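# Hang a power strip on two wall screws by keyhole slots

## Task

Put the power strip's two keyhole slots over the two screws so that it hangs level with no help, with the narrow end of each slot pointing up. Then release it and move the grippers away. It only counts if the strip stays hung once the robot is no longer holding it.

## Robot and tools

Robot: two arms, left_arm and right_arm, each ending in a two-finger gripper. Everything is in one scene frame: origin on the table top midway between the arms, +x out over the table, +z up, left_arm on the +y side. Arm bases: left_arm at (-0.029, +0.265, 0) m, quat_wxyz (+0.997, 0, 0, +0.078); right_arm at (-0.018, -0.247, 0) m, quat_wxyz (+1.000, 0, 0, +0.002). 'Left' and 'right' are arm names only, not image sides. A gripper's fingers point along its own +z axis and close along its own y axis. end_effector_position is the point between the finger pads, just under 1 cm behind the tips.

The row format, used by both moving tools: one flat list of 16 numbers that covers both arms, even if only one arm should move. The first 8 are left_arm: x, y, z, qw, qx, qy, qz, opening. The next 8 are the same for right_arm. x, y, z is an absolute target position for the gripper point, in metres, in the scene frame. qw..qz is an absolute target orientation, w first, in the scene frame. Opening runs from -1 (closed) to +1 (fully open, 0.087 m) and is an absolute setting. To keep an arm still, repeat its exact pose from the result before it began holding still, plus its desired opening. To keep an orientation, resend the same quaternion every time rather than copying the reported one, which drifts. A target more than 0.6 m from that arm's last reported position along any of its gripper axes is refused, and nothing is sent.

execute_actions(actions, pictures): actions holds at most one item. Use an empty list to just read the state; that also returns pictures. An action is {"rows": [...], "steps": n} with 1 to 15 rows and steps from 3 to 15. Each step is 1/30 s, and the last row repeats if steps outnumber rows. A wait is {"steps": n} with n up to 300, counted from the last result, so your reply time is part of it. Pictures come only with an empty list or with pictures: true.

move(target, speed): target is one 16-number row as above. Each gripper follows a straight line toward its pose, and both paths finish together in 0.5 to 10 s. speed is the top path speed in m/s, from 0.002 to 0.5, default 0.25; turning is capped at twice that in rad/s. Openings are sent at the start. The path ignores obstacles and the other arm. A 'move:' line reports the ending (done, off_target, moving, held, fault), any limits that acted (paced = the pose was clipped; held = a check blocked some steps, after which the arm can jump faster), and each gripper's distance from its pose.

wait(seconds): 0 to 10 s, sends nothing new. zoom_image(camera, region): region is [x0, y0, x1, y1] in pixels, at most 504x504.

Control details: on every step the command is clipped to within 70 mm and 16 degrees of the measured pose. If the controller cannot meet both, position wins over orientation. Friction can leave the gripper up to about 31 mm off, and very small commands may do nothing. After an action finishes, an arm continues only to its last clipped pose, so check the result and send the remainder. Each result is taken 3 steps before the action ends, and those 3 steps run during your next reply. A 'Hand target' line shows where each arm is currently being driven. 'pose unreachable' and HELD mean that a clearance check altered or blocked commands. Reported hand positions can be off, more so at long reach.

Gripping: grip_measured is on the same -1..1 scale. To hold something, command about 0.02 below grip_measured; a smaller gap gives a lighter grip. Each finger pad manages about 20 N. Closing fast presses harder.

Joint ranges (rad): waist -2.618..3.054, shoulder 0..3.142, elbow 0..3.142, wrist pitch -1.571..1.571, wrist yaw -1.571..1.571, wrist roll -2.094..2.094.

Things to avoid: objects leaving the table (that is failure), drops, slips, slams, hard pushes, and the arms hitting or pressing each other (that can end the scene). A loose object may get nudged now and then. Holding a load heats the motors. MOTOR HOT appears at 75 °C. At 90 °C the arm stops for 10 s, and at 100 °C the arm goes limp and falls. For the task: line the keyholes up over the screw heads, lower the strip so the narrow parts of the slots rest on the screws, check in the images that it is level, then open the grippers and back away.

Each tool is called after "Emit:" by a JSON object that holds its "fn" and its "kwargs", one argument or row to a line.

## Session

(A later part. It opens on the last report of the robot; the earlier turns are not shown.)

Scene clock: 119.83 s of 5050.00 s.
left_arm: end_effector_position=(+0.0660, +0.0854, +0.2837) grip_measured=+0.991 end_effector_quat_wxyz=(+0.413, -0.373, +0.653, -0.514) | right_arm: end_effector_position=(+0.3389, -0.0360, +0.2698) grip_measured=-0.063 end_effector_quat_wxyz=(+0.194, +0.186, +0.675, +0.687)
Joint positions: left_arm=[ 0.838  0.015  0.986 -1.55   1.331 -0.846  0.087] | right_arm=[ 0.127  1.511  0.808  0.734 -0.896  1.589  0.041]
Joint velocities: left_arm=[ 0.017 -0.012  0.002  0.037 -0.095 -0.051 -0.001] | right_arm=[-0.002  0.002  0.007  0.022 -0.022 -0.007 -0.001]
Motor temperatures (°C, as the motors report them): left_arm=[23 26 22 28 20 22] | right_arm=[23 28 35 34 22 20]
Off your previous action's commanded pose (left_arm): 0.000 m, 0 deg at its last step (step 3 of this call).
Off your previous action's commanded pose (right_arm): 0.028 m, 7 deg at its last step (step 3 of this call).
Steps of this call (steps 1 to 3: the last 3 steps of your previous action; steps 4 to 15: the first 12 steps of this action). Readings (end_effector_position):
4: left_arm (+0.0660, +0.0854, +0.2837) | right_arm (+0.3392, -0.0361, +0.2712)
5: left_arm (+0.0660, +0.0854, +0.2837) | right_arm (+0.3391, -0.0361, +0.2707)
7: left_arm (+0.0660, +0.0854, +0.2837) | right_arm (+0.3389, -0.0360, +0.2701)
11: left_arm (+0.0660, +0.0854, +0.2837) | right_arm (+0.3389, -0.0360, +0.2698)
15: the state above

Emit:
{"fn": "execute_actions", "kwargs": {
  "actions": [
    {"rows":[[0.066,0.0855,0.2835,0.415,-0.371,0.654,-0.513,1,0.340,-0.036,0.29,0.22,0.165,0.655,0.70,0.15]]}
  ],
  "pictures": true
}}

Scene clock: 120.33 s of 5050.00 s.
left_arm: end_effector_position=(+0.0660, +0.0854, +0.2837) grip_measured=+0.991 end_effector_quat_wxyz=(+0.413, -0.373, +0.653, -0.514) | right_arm: end_effector_position=(+0.3385, -0.0359, +0.2704) grip_measured=+0.150 end_effector_quat_wxyz=(+0.192, +0.187, +0.674, +0.688)
Joint positions: left_arm=[ 0.838  0.015  0.986 -1.55   1.331 -0.846  0.087] | right_arm=[ 0.127  1.511  0.808  0.736 -0.898  1.595  0.05 ]
Joint velocities: left_arm=[ 0.002 -0.007 -0.002 -0.037 -0.022 -0.066 -0.001] | right_arm=[-0.012 -0.012  0.002  0.022 -0.007 -0.007  0.   ]
Motor temperatures (°C, as the motors report them): left_arm=[23 26 22 28 20 22] | right_arm=[23 28 35 34 22 20]
Off your previous action's commanded pose (left_arm): 0.000 m, 0 deg at its last step (step 3 of this call).
Off your previous action's commanded pose (right_arm): 0.013 m, 3 deg at its last step (step 3 of this call).
Steps of this call (steps 1 to 3: the last 3 steps of your previous action; steps 4 to 15: the first 12 steps of this action). Readings (end_effector_position):
4: left_arm (+0.0660, +0.0854, +0.2837) | right_arm (+0.3389, -0.0360, +0.2703)
5: left_arm (+0.0660, +0.0854, +0.2837) | right_arm (+0.3388, -0.0360, +0.2703)
7: left_arm (+0.0660, +0.0854, +0.2837) | right_arm (+0.3385, -0.0359, +0.2703)
11: left_arm (+0.0660, +0.0854, +0.2837) | right_arm (+0.3385, -0.0359, +0.2704)
15: the state above

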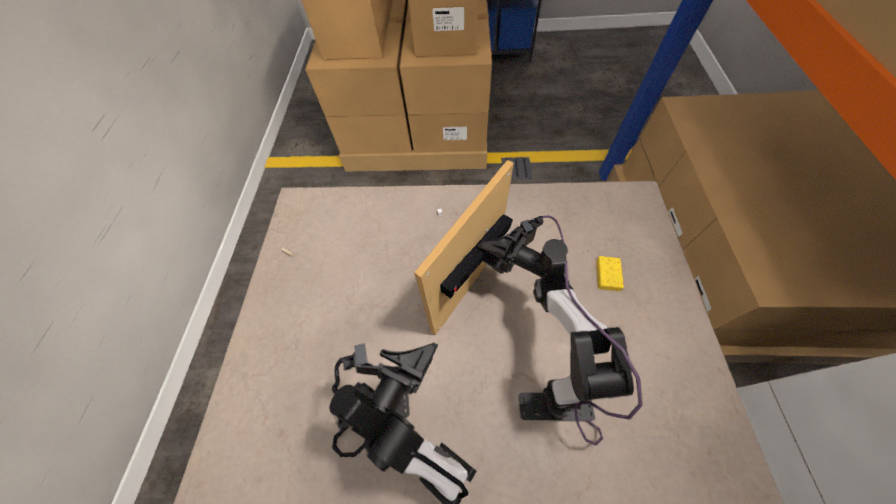

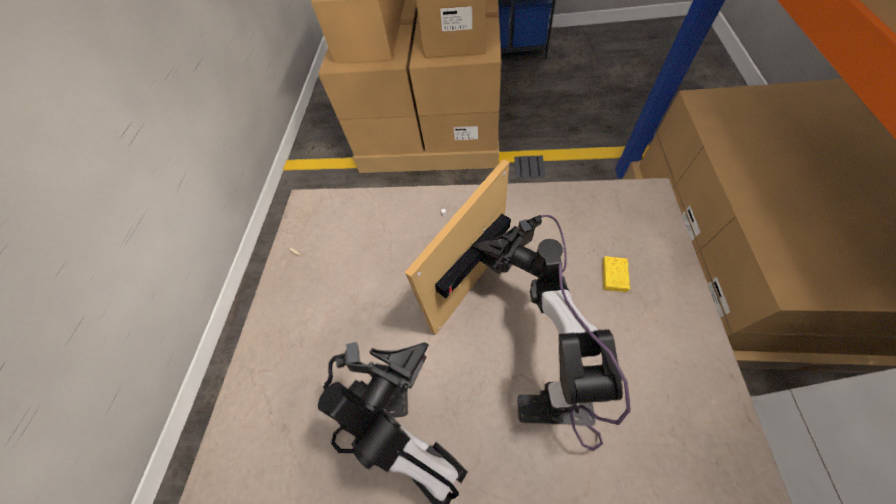

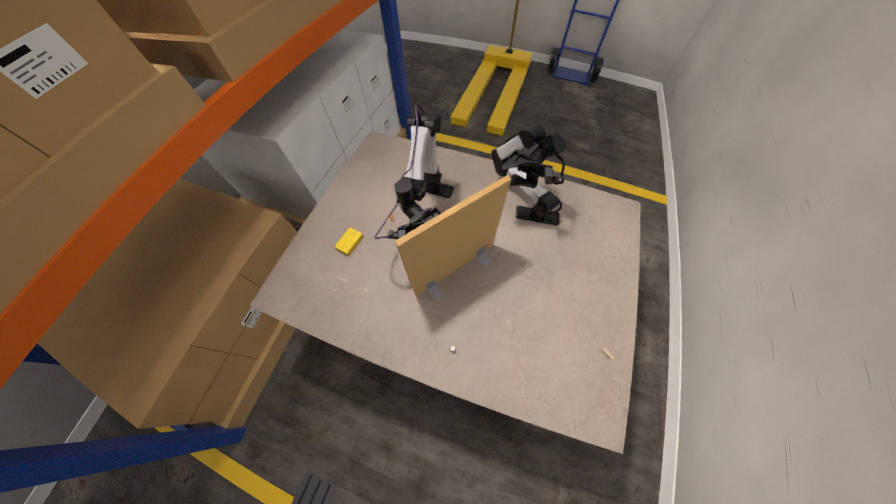

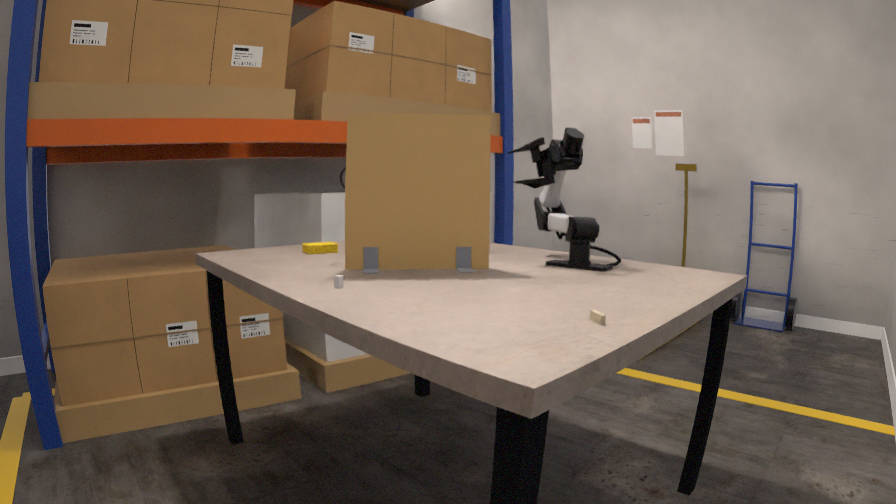

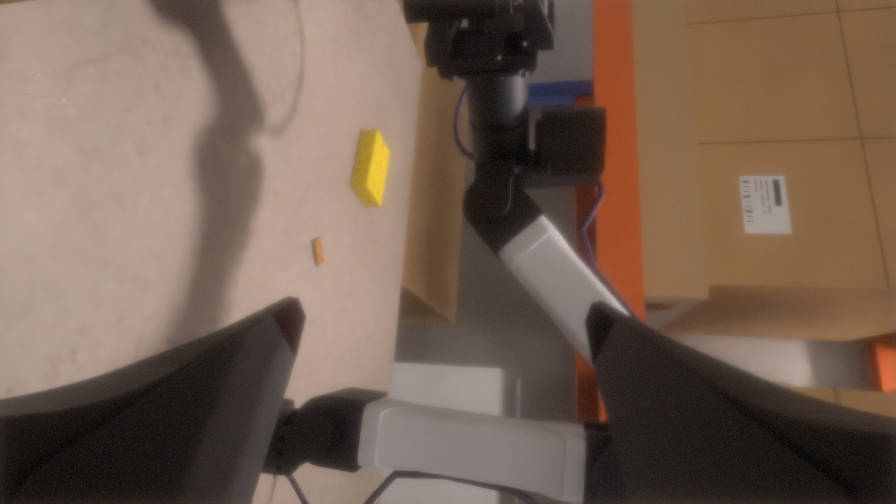

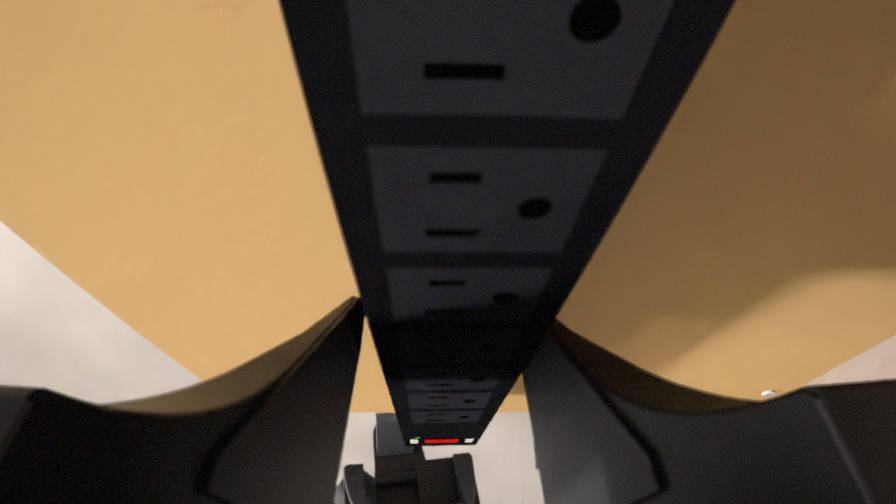

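Emit:
{"fn": "execute_actions", "kwargs": {
  "actions": [
    {"rows":[[0.066,0.0855,0.2835,0.415,-0.371,0.654,-0.513,1,0.338,-0.037,0.292,0.245,0.195,0.66,0.685,0.3]]}
  ]
}}

Emit:
{"fn": "execute_actions", "kwargs": {
  "actions": [
    {"rows":[[0.066,0.0855,0.2835,0.415,-0.371,0.654,-0.513,1,0.338,-0.037,0.292,0.245,0.195,0.66,0.685,-0.3]]}
  ],
  "pictures": true
}}

Scene clock: 120.87 s of 5050.00 s.
left_arm: end_effector_position=(+0.0660, +0.0854, +0.2837) grip_measured=+0.991 end_effector_quat_wxyz=(+0.413, -0.373, +0.653, -0.514) | right_arm: end_effector_position=(+0.3396, -0.0367, +0.2708) grip_measured=+0.300 end_effector_quat_wxyz=(+0.210, +0.214, +0.675, +0.674)
Joint positions: left_arm=[ 0.838  0.015  0.986 -1.55   1.331 -0.846  0.087] | right_arm=[ 0.143  1.46   0.791  0.666 -0.815  1.574  0.057]
Joint velocities: left_arm=[-0.002  0.007 -0.002 -0.022  0.066 -0.066 -0.001] | right_arm=[ 0.022 -0.012  0.007  0.022  0.007 -0.022 -0.001]
Motor temperatures (°C, as the motors report them): left_arm=[23 26 22 28 20 22] | right_arm=[23 28 35 34 22 20]
Off your previous action's commanded pose (left_arm): 0.000 m, 0 deg at its last step (step 3 of this call).
Off your previous action's commanded pose (right_arm): 0.020 m, 5 deg at its last step (step 3 of this call).
Steps of this call (steps 1 to 3: the last 3 steps of your previous action; step 4: nothing new was sent; steps 5 to 16: the first 12 steps of this action). Readings (end_effector_position):
5: left_arm (+0.0660, +0.0854, +0.2837) | right_arm (+0.3392, -0.0362, +0.2709)
6: left_arm (+0.0660, +0.0854, +0.2837) | right_arm (+0.3388, -0.0367, +0.2711)
8: left_arm (+0.0660, +0.0854, +0.2837) | right_arm (+0.3383, -0.0376, +0.2718)
12: left_arm (+0.0660, +0.0854, +0.2837) | right_arm (+0.3391, -0.0372, +0.2719)
16: the state above

Scene clock: 121.37 s of 5050.00 s.
left_arm: end_effector_position=(+0.0660, +0.0854, +0.2837) grip_measured=+0.991 end_effector_quat_wxyz=(+0.413, -0.373, +0.653, -0.514) | right_arm: end_effector_position=(+0.3405, -0.0371, +0.2671) grip_measured=-0.062 end_effector_quat_wxyz=(+0.209, +0.220, +0.677, +0.670)
Joint positions: left_arm=[ 0.838  0.015  0.986 -1.55   1.331 -0.846  0.087] | right_arm=[ 0.143  1.46   0.789  0.652 -0.808  1.569  0.041]
Joint velocities: left_arm=[-0.002  0.012 -0.002 -0.081 -0.037  0.037 -0.001] | right_arm=[ 0.002 -0.012 -0.017  0.007  0.066 -0.022  0.   ]
Motor temperatures (°C, as the motors report them): left_arm=[23 26 22 28 20 22] | right_arm=[23 28 35 34 22 20]
Off your previous action's commanded pose (left_arm): 0.000 m, 0 deg at its last step (step 3 of this call).
Off your previous action's commanded pose (right_arm): 0.021 m, 5 deg at its last step (step 3 of this call).
Steps of this call (steps 1 to 3: the last 3 steps of your previous action; steps 4 to 15: the first 12 steps of this action). Readings (end_effector_position):
4: left_arm (+0.0660, +0.0854, +0.2837) | right_arm (+0.3398, -0.0367, +0.2688)
5: left_arm (+0.0660, +0.0854, +0.2837) | right_arm (+0.3403, -0.0370, +0.2675)
7: left_arm (+0.0660, +0.0854, +0.2837) | right_arm (+0.3405, -0.0371, +0.2673)
11: left_arm (+0.0660, +0.0854, +0.2837) | right_arm (+0.3405, -0.0371, +0.2671)
15: the state above

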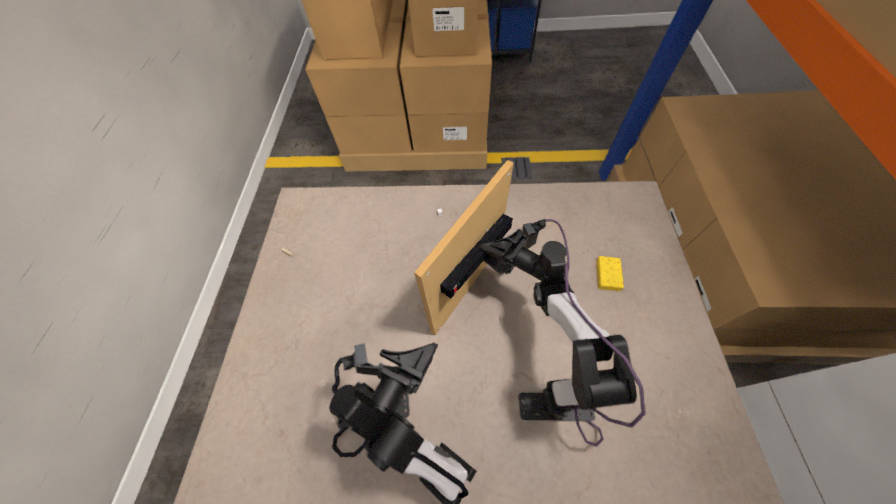

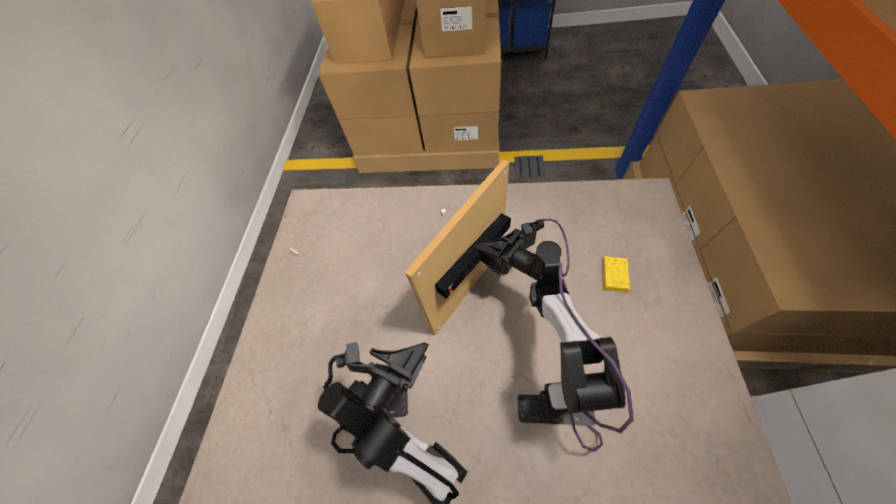

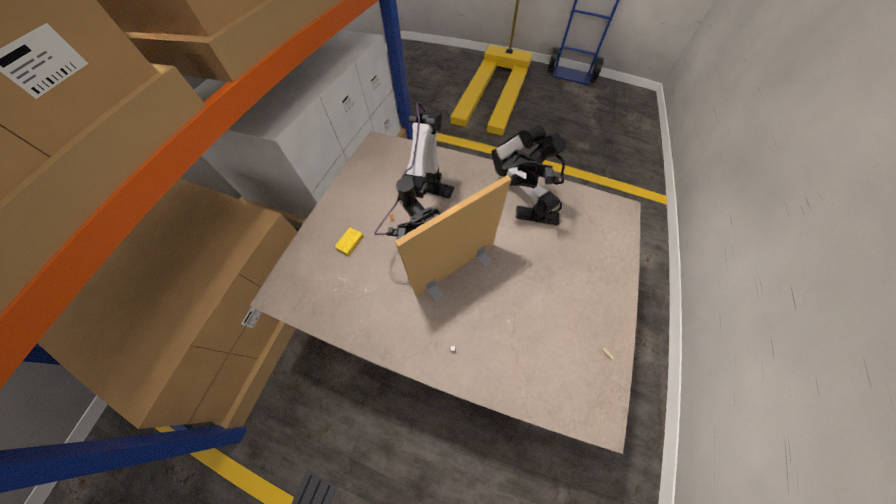

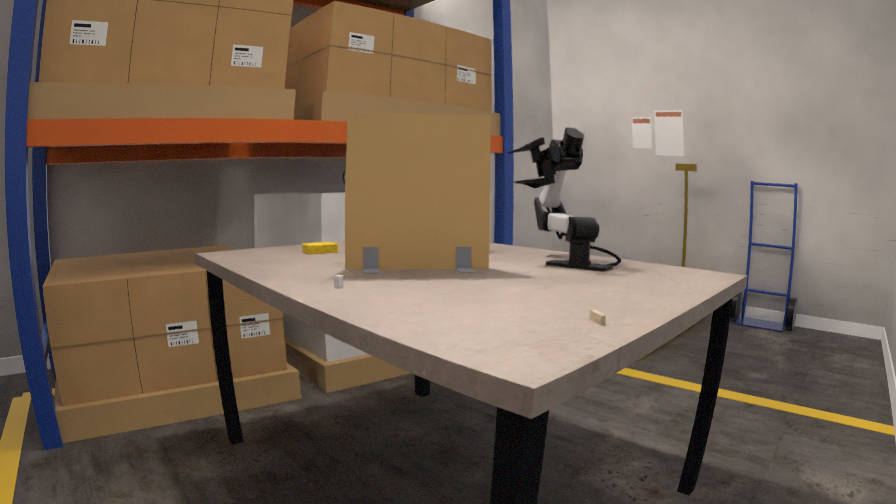

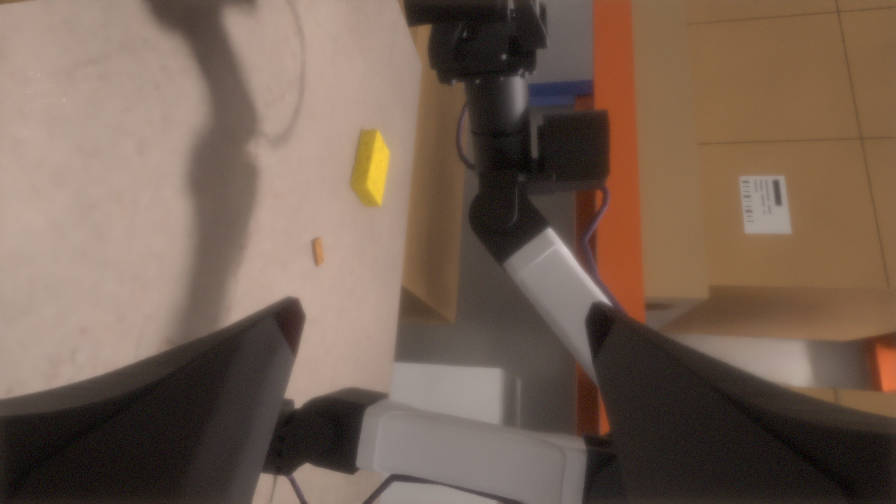

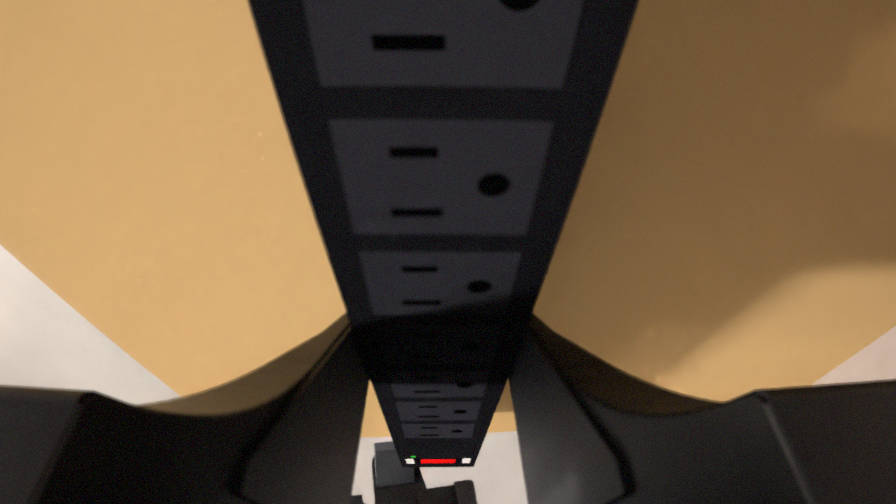

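Emit:
{"fn": "execute_actions", "kwargs": {
  "actions": [
    {"rows":[[0.066,0.0855,0.2835,0.415,-0.371,0.654,-0.513,1,0.338,-0.037,0.299,0.258,0.18,0.653,0.692,-0.3]]}
  ]
}}

Emit:
{"fn": "execute_actions", "kwargs": {
  "actions": [
    {"rows":[[0.066,0.0855,0.2835,0.415,-0.371,0.654,-0.513,1,0.341,-0.028,0.299,0.25,0.172,0.653,0.692,-0.3]]}
  ]
}}

Scene clock: 121.87 s of 5050.00 s.
left_arm: end_effector_position=(+0.0660, +0.0854, +0.2837) grip_measured=+0.991 end_effector_quat_wxyz=(+0.413, -0.373, +0.653, -0.514) | right_arm: end_effector_position=(+0.3405, -0.0371, +0.2672) grip_measured=-0.062 end_effector_quat_wxyz=(+0.209, +0.220, +0.677, +0.671)
Joint positions: left_arm=[ 0.838  0.015  0.986 -1.55   1.331 -0.846  0.087] | right_arm=[ 0.143  1.46   0.789  0.652 -0.808  1.569  0.041]
Joint velocities: left_arm=[-0.017 -0.007  0.007 -0.022  0.037 -0.007 -0.   ] | right_arm=[-0.022 -0.007 -0.007 -0.007 -0.007  0.007  0.   ]
Motor temperatures (°C, as the motors report them): left_arm=[23 26 22 28 20 22] | right_arm=[23 28 35 34 22 20]
Off your previous action's commanded pose (left_arm): 0.000 m, 0 deg at its last step (step 3 of this call).
Off your previous action's commanded pose (right_arm): 0.025 m, 6 deg at its last step (step 3 of this call).
Steps of this call (steps 1 to 3: the last 3 steps of your previous action; steps 4 to 15: the first 12 steps of this action). Readings (end_effector_position):
4: left_arm (+0.0660, +0.0854, +0.2837) | right_arm (+0.3405, -0.0371, +0.2671)
5: left_arm (+0.0660, +0.0854, +0.2837) | right_arm (+0.3405, -0.0371, +0.2672)
7: left_arm (+0.0660, +0.0854, +0.2837) | right_arm (+0.3405, -0.0371, +0.2672)
11: left_arm (+0.0660, +0.0854, +0.2837) | right_arm (+0.3405, -0.0371, +0.2672)
15: the state above

Scene clock: 122.37 s of 5050.00 s.
left_arm: end_effector_position=(+0.0660, +0.0854, +0.2837) grip_measured=+0.991 end_effector_quat_wxyz=(+0.413, -0.373, +0.653, -0.514) | right_arm: end_effector_position=(+0.3406, -0.0360, +0.2673) grip_measured=-0.062 end_effector_quat_wxyz=(+0.210, +0.220, +0.677, +0.670)
Joint positions: left_arm=[ 0.838  0.015  0.986 -1.55   1.331 -0.846  0.087] | right_arm=[ 0.148  1.46   0.789  0.653 -0.802  1.569  0.041]
Joint velocities: left_arm=[-0.007 -0.012 -0.007  0.037 -0.022 -0.037 -0.001] | right_arm=[-0.007 -0.012 -0.002  0.007 -0.066  0.022 -0.001]
Motor temperatures (°C, as the motors report them): left_arm=[23 26 22 28 20 22] | right_arm=[23 28 35 34 22 20]
Off your previous action's commanded pose (left_arm): 0.000 m, 0 deg at its last step (step 3 of this call).
Off your previous action's commanded pose (right_arm): 0.032 m, 8 deg at its last step (step 3 of this call).
Steps of this call (steps 1 to 3: the last 3 steps of your previous action; steps 4 to 15: the first 12 steps of this action). Readings (end_effector_position):
4: left_arm (+0.0660, +0.0854, +0.2837) | right_arm (+0.3403, -0.0364, +0.2673)
5: left_arm (+0.0660, +0.0854, +0.2837) | right_arm (+0.3405, -0.0360, +0.2672)
7: left_arm (+0.0660, +0.0854, +0.2837) | right_arm (+0.3406, -0.0360, +0.2673)
11: left_arm (+0.0660, +0.0854, +0.2837) | right_arm (+0.3406, -0.0360, +0.2673)
15: the state above

Emit:
{"fn": "execute_actions", "kwargs": {
  "actions": [
    {"rows":[[0.066,0.0855,0.2835,0.415,-0.371,0.654,-0.513,1,0.337,-0.040,0.301,0.262,0.172,0.651,0.694,-0.3]]}
  ]
}}

Emit:
{"fn": "execute_actions", "kwargs": {
  "actions": [
    {"rows":[[0.066,0.0855,0.2835,0.415,-0.371,0.654,-0.513,1,0.341,-0.028,0.301,0.255,0.166,0.651,0.694,-0.3]]}
  ]
}}

Scene clock: 122.87 s of 5050.00 s.
left_arm: end_effector_position=(+0.0660, +0.0854, +0.2837) grip_measured=+0.991 end_effector_quat_wxyz=(+0.413, -0.373, +0.653, -0.514) | right_arm: end_effector_position=(+0.3407, -0.0363, +0.2674) grip_measured=-0.062 end_effector_quat_wxyz=(+0.210, +0.220, +0.677, +0.670)
Joint positions: left_arm=[ 0.838  0.015  0.986 -1.55   1.331 -0.846  0.087] | right_arm=[ 0.146  1.46   0.789  0.653 -0.803  1.569  0.041]
Joint velocities: left_arm=[-0.007 -0.002 -0.012  0.125  0.051 -0.081 -0.001] | right_arm=[-0.027 -0.012 -0.002 -0.037  0.007  0.081 -0.   ]
Motor temperatures (°C, as the motors report them): left_arm=[23 26 22 28 20 22] | right_arm=[23 28 35 34 22 20]
Off your previous action's commanded pose (left_arm): 0.000 m, 0 deg at its last step (step 3 of this call).
Off your previous action's commanded pose (right_arm): 0.033 m, 8 deg at its last step (step 3 of this call).
Steps of this call (steps 1 to 3: the last 3 steps of your previous action; steps 4 to 15: the first 12 steps of this action). Readings (end_effector_position):
4: left_arm (+0.0660, +0.0854, +0.2837) | right_arm (+0.3408, -0.0363, +0.2674)
5: left_arm (+0.0660, +0.0854, +0.2837) | right_arm (+0.3407, -0.0363, +0.2674)
7: left_arm (+0.0660, +0.0854, +0.2837) | right_arm (+0.3407, -0.0363, +0.2674)
11: left_arm (+0.0660, +0.0854, +0.2837) | right_arm (+0.3407, -0.0363, +0.2674)
15: the state above

Scene clock: 123.37 s of 5050.00 s.
left_arm: end_effector_position=(+0.0660, +0.0854, +0.2837) grip_measured=+0.991 end_effector_quat_wxyz=(+0.413, -0.373, +0.653, -0.514) | right_arm: end_effector_position=(+0.3406, -0.0361, +0.2674) grip_measured=-0.062 end_effector_quat_wxyz=(+0.210, +0.220, +0.677, +0.671)
Joint positions: left_arm=[ 0.838  0.015  0.986 -1.55   1.331 -0.846  0.087] | right_arm=[ 0.147  1.46   0.789  0.654 -0.802  1.569  0.041]
Joint velocities: left_arm=[ 0.012 -0.007 -0.002 -0.007  0.051  0.007  0.002] | right_arm=[-0.027  0.012 -0.012  0.007 -0.007  0.095 -0.002]
Motor temperatures (°C, as the motors report them): left_arm=[23 26 22 28 20 22] | right_arm=[23 28 35 35 22 20]
Off your previous action's commanded pose (left_arm): 0.000 m, 0 deg at its last step (step 3 of this call).
Off your previous action's commanded pose (right_arm): 0.034 m, 9 deg at its last step (step 3 of this call).
Steps of this call (steps 1 to 3: the last 3 steps of your previous action; steps 4 to 15: the first 12 steps of this action). Readings (end_effector_position):
4: left_arm (+0.0660, +0.0854, +0.2837) | right_arm (+0.3406, -0.0361, +0.2674)
5: left_arm (+0.0660, +0.0854, +0.2837) | right_arm (+0.3406, -0.0361, +0.2674)
7: left_arm (+0.0660, +0.0854, +0.2837) | right_arm (+0.3406, -0.0361, +0.2674)
11: left_arm (+0.0660, +0.0854, +0.2837) | right_arm (+0.3406, -0.0361, +0.2674)
15: the state above

Emit:
{"fn": "execute_actions", "kwargs": {
  "actions": [
    {"rows":[[0.066,0.0855,0.2835,0.415,-0.371,0.654,-0.513,1,0.333,-0.038,0.301,0.258,0.178,0.653,0.692,-0.3]]}
  ]
}}

Emit:
{"fn": "execute_actions", "kwargs": {
  "actions": [
    {"rows":[[0.066,0.0855,0.2835,0.415,-0.371,0.654,-0.513,1,0.338,-0.028,0.301,0.252,0.172,0.653,0.692,-0.3]]}
  ]
}}

Scene clock: 123.87 s of 5050.00 s.
left_arm: end_effector_position=(+0.0660, +0.0854, +0.2837) grip_measured=+0.991 end_effector_quat_wxyz=(+0.413, -0.373, +0.653, -0.514) | right_arm: end_effector_position=(+0.3397, -0.0372, +0.2693) grip_measured=-0.062 end_effector_quat_wxyz=(+0.220, +0.217, +0.676, +0.669)
Joint positions: left_arm=[ 0.838  0.015  0.986 -1.55   1.331 -0.846  0.087] | right_arm=[ 0.147  1.446  0.782  0.653 -0.792  1.556  0.041]
Joint velocities: left_arm=[-0.002  0.007 -0.007  0.007 -0.037 -0.007 -0.   ] | right_arm=[-0.012  0.012  0.002 -0.022  0.037 -0.007 -0.001]
Motor temperatures (°C, as the motors report them): left_arm=[23 26 22 28 20 22] | right_arm=[23 28 35 35 22 20]
Off your previous action's commanded pose (left_arm): 0.000 m, 0 deg at its last step (step 3 of this call).
Off your previous action's commanded pose (right_arm): 0.035 m, 9 deg at its last step (step 3 of this call).
Steps of this call (steps 1 to 3: the last 3 steps of your previous action; steps 4 to 15: the first 12 steps of this action). Readings (end_effector_position):
4: left_arm (+0.0660, +0.0854, +0.2837) | right_arm (+0.3404, -0.0362, +0.2679)
5: left_arm (+0.0660, +0.0854, +0.2837) | right_arm (+0.3403, -0.0366, +0.2682)
7: left_arm (+0.0660, +0.0854, +0.2837) | right_arm (+0.3398, -0.0370, +0.2690)
11: left_arm (+0.0660, +0.0854, +0.2837) | right_arm (+0.3397, -0.0372, +0.2693)
15: the state above

Scene clock: 124.37 s of 5050.00 s.
left_arm: end_effector_position=(+0.0660, +0.0854, +0.2837) grip_measured=+0.991 end_effector_quat_wxyz=(+0.413, -0.373, +0.653, -0.514) | right_arm: end_effector_position=(+0.3403, -0.0359, +0.2693) grip_measured=-0.062 end_effector_quat_wxyz=(+0.222, +0.219, +0.675, +0.668)
Joint positions: left_arm=[ 0.838  0.015  0.986 -1.55   1.331 -0.846  0.087] | right_arm=[ 0.153  1.446  0.782  0.653 -0.78   1.556  0.041]
Joint velocities: left_arm=[ 0.012 -0.017  0.007  0.037 -0.007 -0.007  0.   ] | right_arm=[-0.017  0.002 -0.017 -0.022 -0.051 -0.051  0.001]
Motor temperatures (°C, as the motors report them): left_arm=[23 26 22 28 20 22] | right_arm=[23 28 35 35 22 20]
Off your previous action's commanded pose (left_arm): 0.000 m, 0 deg at its last step (step 3 of this call).
Off your previous action's commanded pose (right_arm): 0.032 m, 7 deg at its last step (step 3 of this call).
Steps of this call (steps 1 to 3: the last 3 steps of your previous action; steps 4 to 15: the first 12 steps of this action). Readings (end_effector_position):
4: left_arm (+0.0660, +0.0854, +0.2837) | right_arm (+0.3397, -0.0368, +0.2693)
5: left_arm (+0.0660, +0.0854, +0.2837) | right_arm (+0.3399, -0.0364, +0.2693)
7: left_arm (+0.0660, +0.0854, +0.2837) | right_arm (+0.3403, -0.0361, +0.2693)
11: left_arm (+0.0660, +0.0854, +0.2837) | right_arm (+0.3403, -0.0359, +0.2693)
15: the state above

Emit:
{"fn": "execute_actions", "kwargs": {
  "actions": [
    {"rows":[[0.066,0.0855,0.2835,0.415,-0.371,0.654,-0.513,1,0.331,-0.038,0.303,0.268,0.175,0.653,0.692,-0.3]]}
  ]
}}

Emit:
{"fn": "execute_actions", "kwargs": {
  "actions": [
    {"rows":[[0.066,0.0855,0.2835,0.415,-0.371,0.654,-0.513,1,0.336,-0.027,0.303,0.261,0.168,0.653,0.692,-0.3]]}
  ],
  "pictures": true
}}

Scene clock: 124.87 s of 5050.00 s.
left_arm: end_effector_position=(+0.0660, +0.0854, +0.2837) grip_measured=+0.991 end_effector_quat_wxyz=(+0.413, -0.373, +0.653, -0.514) | right_arm: end_effector_position=(+0.3390, -0.0371, +0.2716) grip_measured=-0.062 end_effector_quat_wxyz=(+0.232, +0.215, +0.674, +0.667)
Joint positions: left_arm=[ 0.838  0.015  0.986 -1.55   1.331 -0.846  0.087] | right_arm=[ 0.153  1.432  0.776  0.653 -0.771  1.543  0.041]
Joint velocities: left_arm=[ 0.007 -0.012 -0.007 -0.066 -0.066  0.007 -0.001] | right_arm=[ 0.007  0.007 -0.007 -0.051  0.022  0.066 -0.001]
Motor temperatures (°C, as the motors report them): left_arm=[23 26 22 28 20 22] | right_arm=[23 28 35 35 22 20]
Off your previous action's commanded pose (left_arm): 0.000 m, 0 deg at its last step (step 3 of this call).
Off your previous action's commanded pose (right_arm): 0.033 m, 7 deg at its last step (step 3 of this call).
Steps of this call (steps 1 to 3: the last 3 steps of your previous action; steps 4 to 15: the first 12 steps of this action). Readings (end_effector_position):
4: left_arm (+0.0660, +0.0854, +0.2837) | right_arm (+0.3402, -0.0361, +0.2699)
5: left_arm (+0.0660, +0.0854, +0.2837) | right_arm (+0.3398, -0.0364, +0.2702)
7: left_arm (+0.0660, +0.0854, +0.2837) | right_arm (+0.3392, -0.0369, +0.2711)
11: left_arm (+0.0660, +0.0854, +0.2837) | right_arm (+0.3390, -0.0371, +0.2716)
15: the state above

Scene clock: 125.37 s of 5050.00 s.
left_arm: end_effector_position=(+0.0660, +0.0854, +0.2837) grip_measured=+0.991 end_effector_quat_wxyz=(+0.413, -0.373, +0.653, -0.514) | right_arm: end_effector_position=(+0.3398, -0.0361, +0.2716) grip_measured=-0.062 end_effector_quat_wxyz=(+0.234, +0.217, +0.674, +0.667)
Joint positions: left_arm=[ 0.838  0.015  0.986 -1.55   1.331 -0.846  0.087] | right_arm=[ 0.158  1.432  0.776  0.653 -0.76   1.543  0.041]
Joint velocities: left_arm=[ 0.002 -0.007  0.007  0.007  0.081 -0.022  0.001] | right_arm=[-0.002 -0.012  0.002 -0.022 -0.022  0.051  0.   ]
Motor temperatures (°C, as the motors report them): left_arm=[23 26 22 28 20 22] | right_arm=[23 28 35 35 22 20]
Off your previous action's commanded pose (left_arm): 0.000 m, 0 deg at its last step (step 3 of this call).
Off your previous action's commanded pose (right_arm): 0.032 m, 7 deg at its last step (step 3 of this call).
Steps of this call (steps 1 to 3: the last 3 steps of your previous action; steps 4 to 15: the first 12 steps of this action). Readings (end_effector_position):
4: left_arm (+0.0660, +0.0854, +0.2837) | right_arm (+0.3390, -0.0368, +0.2716)
5: left_arm (+0.0660, +0.0854, +0.2837) | right_arm (+0.3392, -0.0366, +0.2716)
7: left_arm (+0.0660, +0.0854, +0.2837) | right_arm (+0.3396, -0.0363, +0.2716)
11: left_arm (+0.0660, +0.0854, +0.2837) | right_arm (+0.3397, -0.0361, +0.2716)
15: the state above

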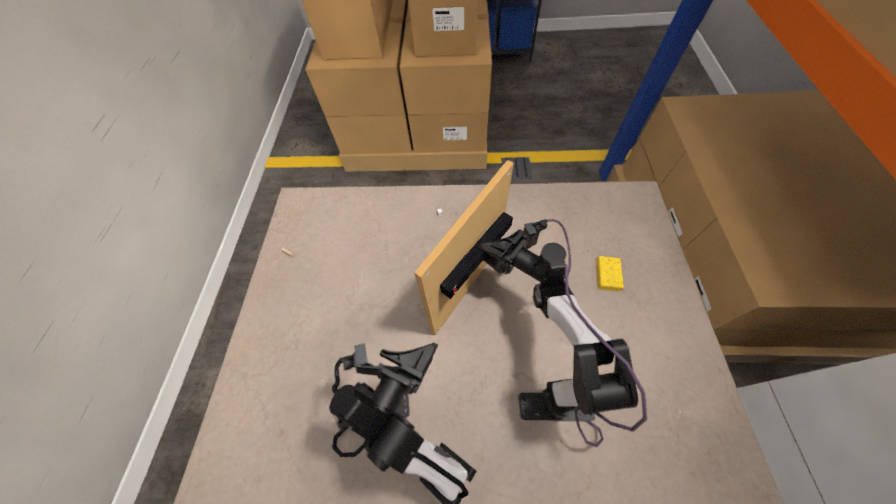

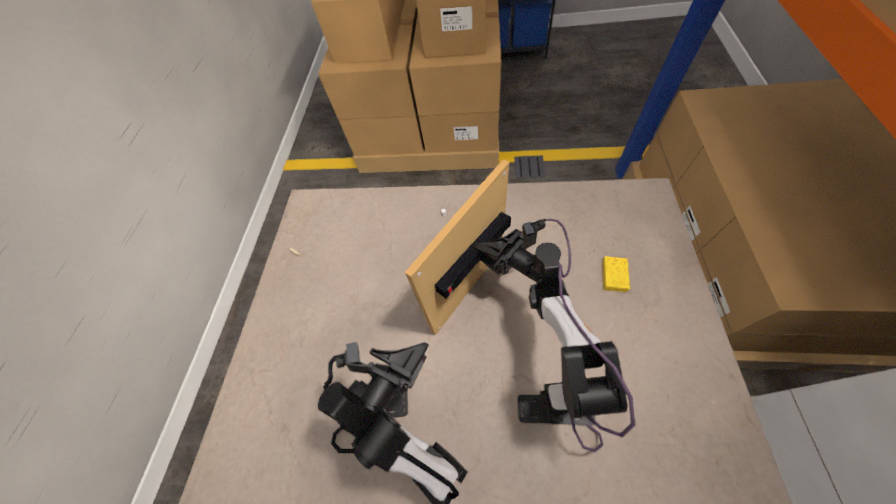

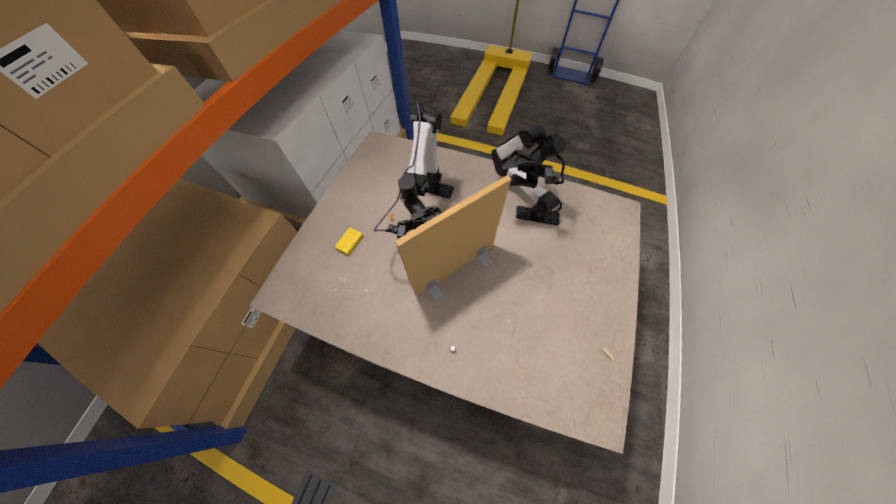

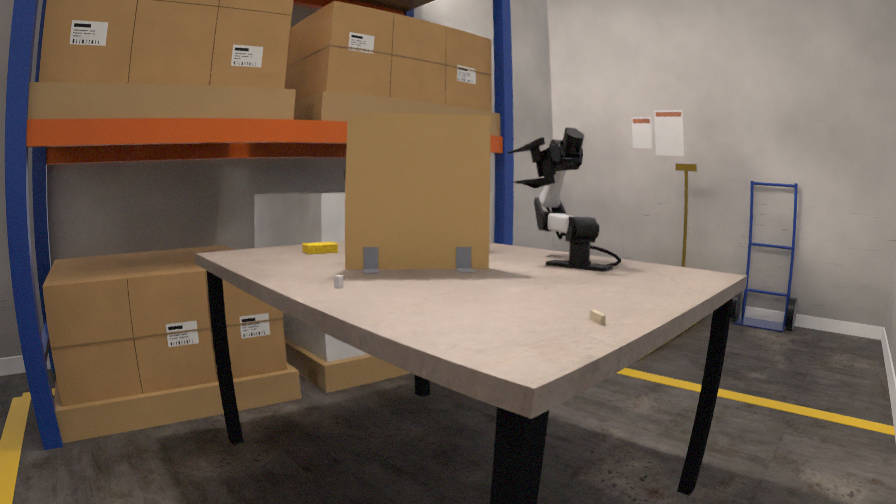

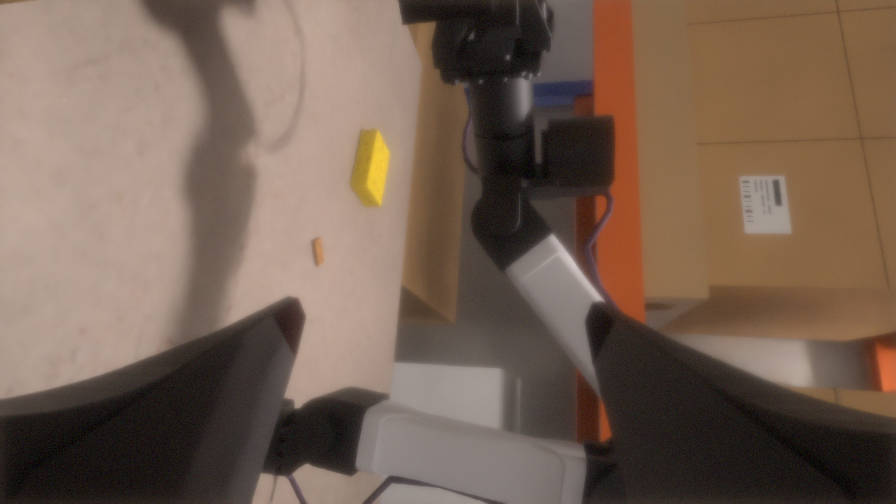

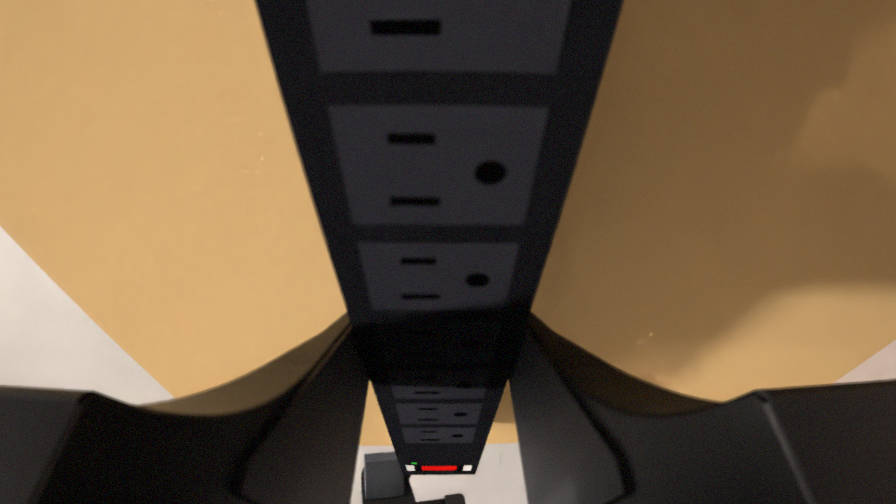

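Emit:
{"fn": "execute_actions", "kwargs": {
  "actions": [
    {"rows":[[0.066,0.0855,0.2835,0.415,-0.371,0.654,-0.513,1,0.328,-0.045,0.298,0.25,0.185,0.655,0.692,-0.3]]}
  ]
}}

Emit:
{"fn": "execute_actions", "kwargs": {
  "actions": [
    {"rows":[[0.066,0.0855,0.2835,0.415,-0.371,0.654,-0.513,1,0.322,-0.056,0.298,0.235,0.17,0.657,0.696,-0.3]]}
  ]
}}

Emit:
{"fn": "execute_actions", "kwargs": {
  "actions": [
    {"steps":8}
  ]
}}

Scene clock: 125.87 s of 5050.00 s.
left_arm: end_effector_position=(+0.0660, +0.0854, +0.2837) grip_measured=+0.991 end_effector_quat_wxyz=(+0.413, -0.373, +0.653, -0.514) | right_arm: end_effector_position=(+0.3362, -0.0413, +0.2700) grip_measured=-0.062 end_effector_quat_wxyz=(+0.223, +0.219, +0.674, +0.669)
Joint positions: left_arm=[ 0.838  0.015  0.986 -1.55   1.331 -0.846  0.087] | right_arm=[ 0.137  1.426  0.765  0.653 -0.795  1.558  0.041]
Joint velocities: left_arm=[-0.007  0.007 -0.002 -0.007  0.022 -0.051 -0.001] | right_arm=[-0.002 -0.012 -0.017  0.007 -0.051  0.066 -0.001]
Motor temperatures (°C, as the motors report them): left_arm=[23 26 22 28 20 22] | right_arm=[23 28 35 35 22 20]
Off your previous action's commanded pose (left_arm): 0.000 m, 0 deg at its last step (step 3 of this call).
Off your previous action's commanded pose (right_arm): 0.033 m, 7 deg at its last step (step 3 of this call).
Steps of this call (steps 1 to 3: the last 3 steps of your previous action; steps 4 to 15: the first 12 steps of this action). Readings (end_effector_position):
4: left_arm (+0.0660, +0.0854, +0.2837) | right_arm (+0.3397, -0.0370, +0.2716)
5: left_arm (+0.0660, +0.0854, +0.2837) | right_arm (+0.3391, -0.0383, +0.2710)
7: left_arm (+0.0660, +0.0854, +0.2837) | right_arm (+0.3375, -0.0399, +0.2705)
11: left_arm (+0.0660, +0.0854, +0.2837) | right_arm (+0.3364, -0.0411, +0.2701)
15: the state above

Scene clock: 126.37 s of 5050.00 s.
left_arm: end_effector_position=(+0.0660, +0.0854, +0.2837) grip_measured=+0.991 end_effector_quat_wxyz=(+0.413, -0.373, +0.653, -0.514) | right_arm: end_effector_position=(+0.3297, -0.0538, +0.2658) grip_measured=-0.062 end_effector_quat_wxyz=(+0.204, +0.209, +0.680, +0.673)
Joint positions: left_arm=[ 0.838  0.015  0.986 -1.55   1.331 -0.846  0.087] | right_arm=[ 0.083  1.426  0.753  0.653 -0.89   1.56   0.041]
Joint velocities: left_arm=[ 0.007 -0.002 -0.012 -0.037 -0.022  0.007 -0.   ] | right_arm=[-0.002  0.022  0.007  0.037 -0.007 -0.066 -0.001]
Motor temperatures (°C, as the motors report them): left_arm=[23 26 22 28 20 22] | right_arm=[23 28 35 35 22 20]
Off your previous action's commanded pose (left_arm): 0.000 m, 0 deg at its last step (step 3 of this call).
Off your previous action's commanded pose (right_arm): 0.029 m, 6 deg at its last step (step 3 of this call).
Steps of this call (steps 1 to 3: the last 3 steps of your previous action; steps 4 to 15: the first 12 steps of this action). Readings (end_effector_position):
4: left_arm (+0.0660, +0.0854, +0.2837) | right_arm (+0.3355, -0.0427, +0.2700)
5: left_arm (+0.0660, +0.0854, +0.2837) | right_arm (+0.3341, -0.0451, +0.2701)
7: left_arm (+0.0660, +0.0854, +0.2837) | right_arm (+0.3320, -0.0486, +0.2701)
11: left_arm (+0.0660, +0.0854, +0.2837) | right_arm (+0.3317, -0.0541, +0.2672)
15: the state above

Scene clock: 126.63 s of 5050.00 s.
left_arm: end_effector_position=(+0.0660, +0.0854, +0.2837) grip_measured=+0.991 end_effector_quat_wxyz=(+0.413, -0.373, +0.653, -0.514) | right_arm: end_effector_position=(+0.3285, -0.0534, +0.2658) grip_measured=-0.062 end_effector_quat_wxyz=(+0.202, +0.207, +0.680, +0.673)
Joint positions: left_arm=[ 0.838  0.015  0.986 -1.55   1.331 -0.846  0.087] | right_arm=[ 0.083  1.426  0.753  0.653 -0.897  1.56   0.041]
Joint velocities: left_arm=[ 0.007 -0.002  0.002  0.051 -0.022 -0.037  0.   ] | right_arm=[-0.007 -0.007 -0.007  0.051  0.051  0.037 -0.001]
Motor temperatures (°C, as the motors report them): left_arm=[23 26 22 28 20 22] | right_arm=[23 28 35 35 22 20]
Hand target (left_arm): +0.066, +0.086, +0.284; +0.415, -0.371, +0.654, -0.513
Hand target (right_arm): +0.321, -0.056, +0.297; +0.234, +0.170, +0.659, +0.694
Off the commanded pose (left_arm): 0.000 m, 0 deg.
Off the commanded pose (right_arm): 0.033 m, 7 deg.
Kept back: nothing.
Steps of this call (steps 1 to 3: the last 3 steps of your previous action; steps 4 to 8: nothing new was sent). Readings (end_effector_position):
1: left_arm (+0.0660, +0.0854, +0.2837) | right_arm (+0.3294, -0.0537, +0.2658)
2: left_arm (+0.0660, +0.0854, +0.2837) | right_arm (+0.3292, -0.0537, +0.2658)
4: left_arm (+0.0660, +0.0854, +0.2837) | right_arm (+0.3288, -0.0535, +0.2658)
8: the state above


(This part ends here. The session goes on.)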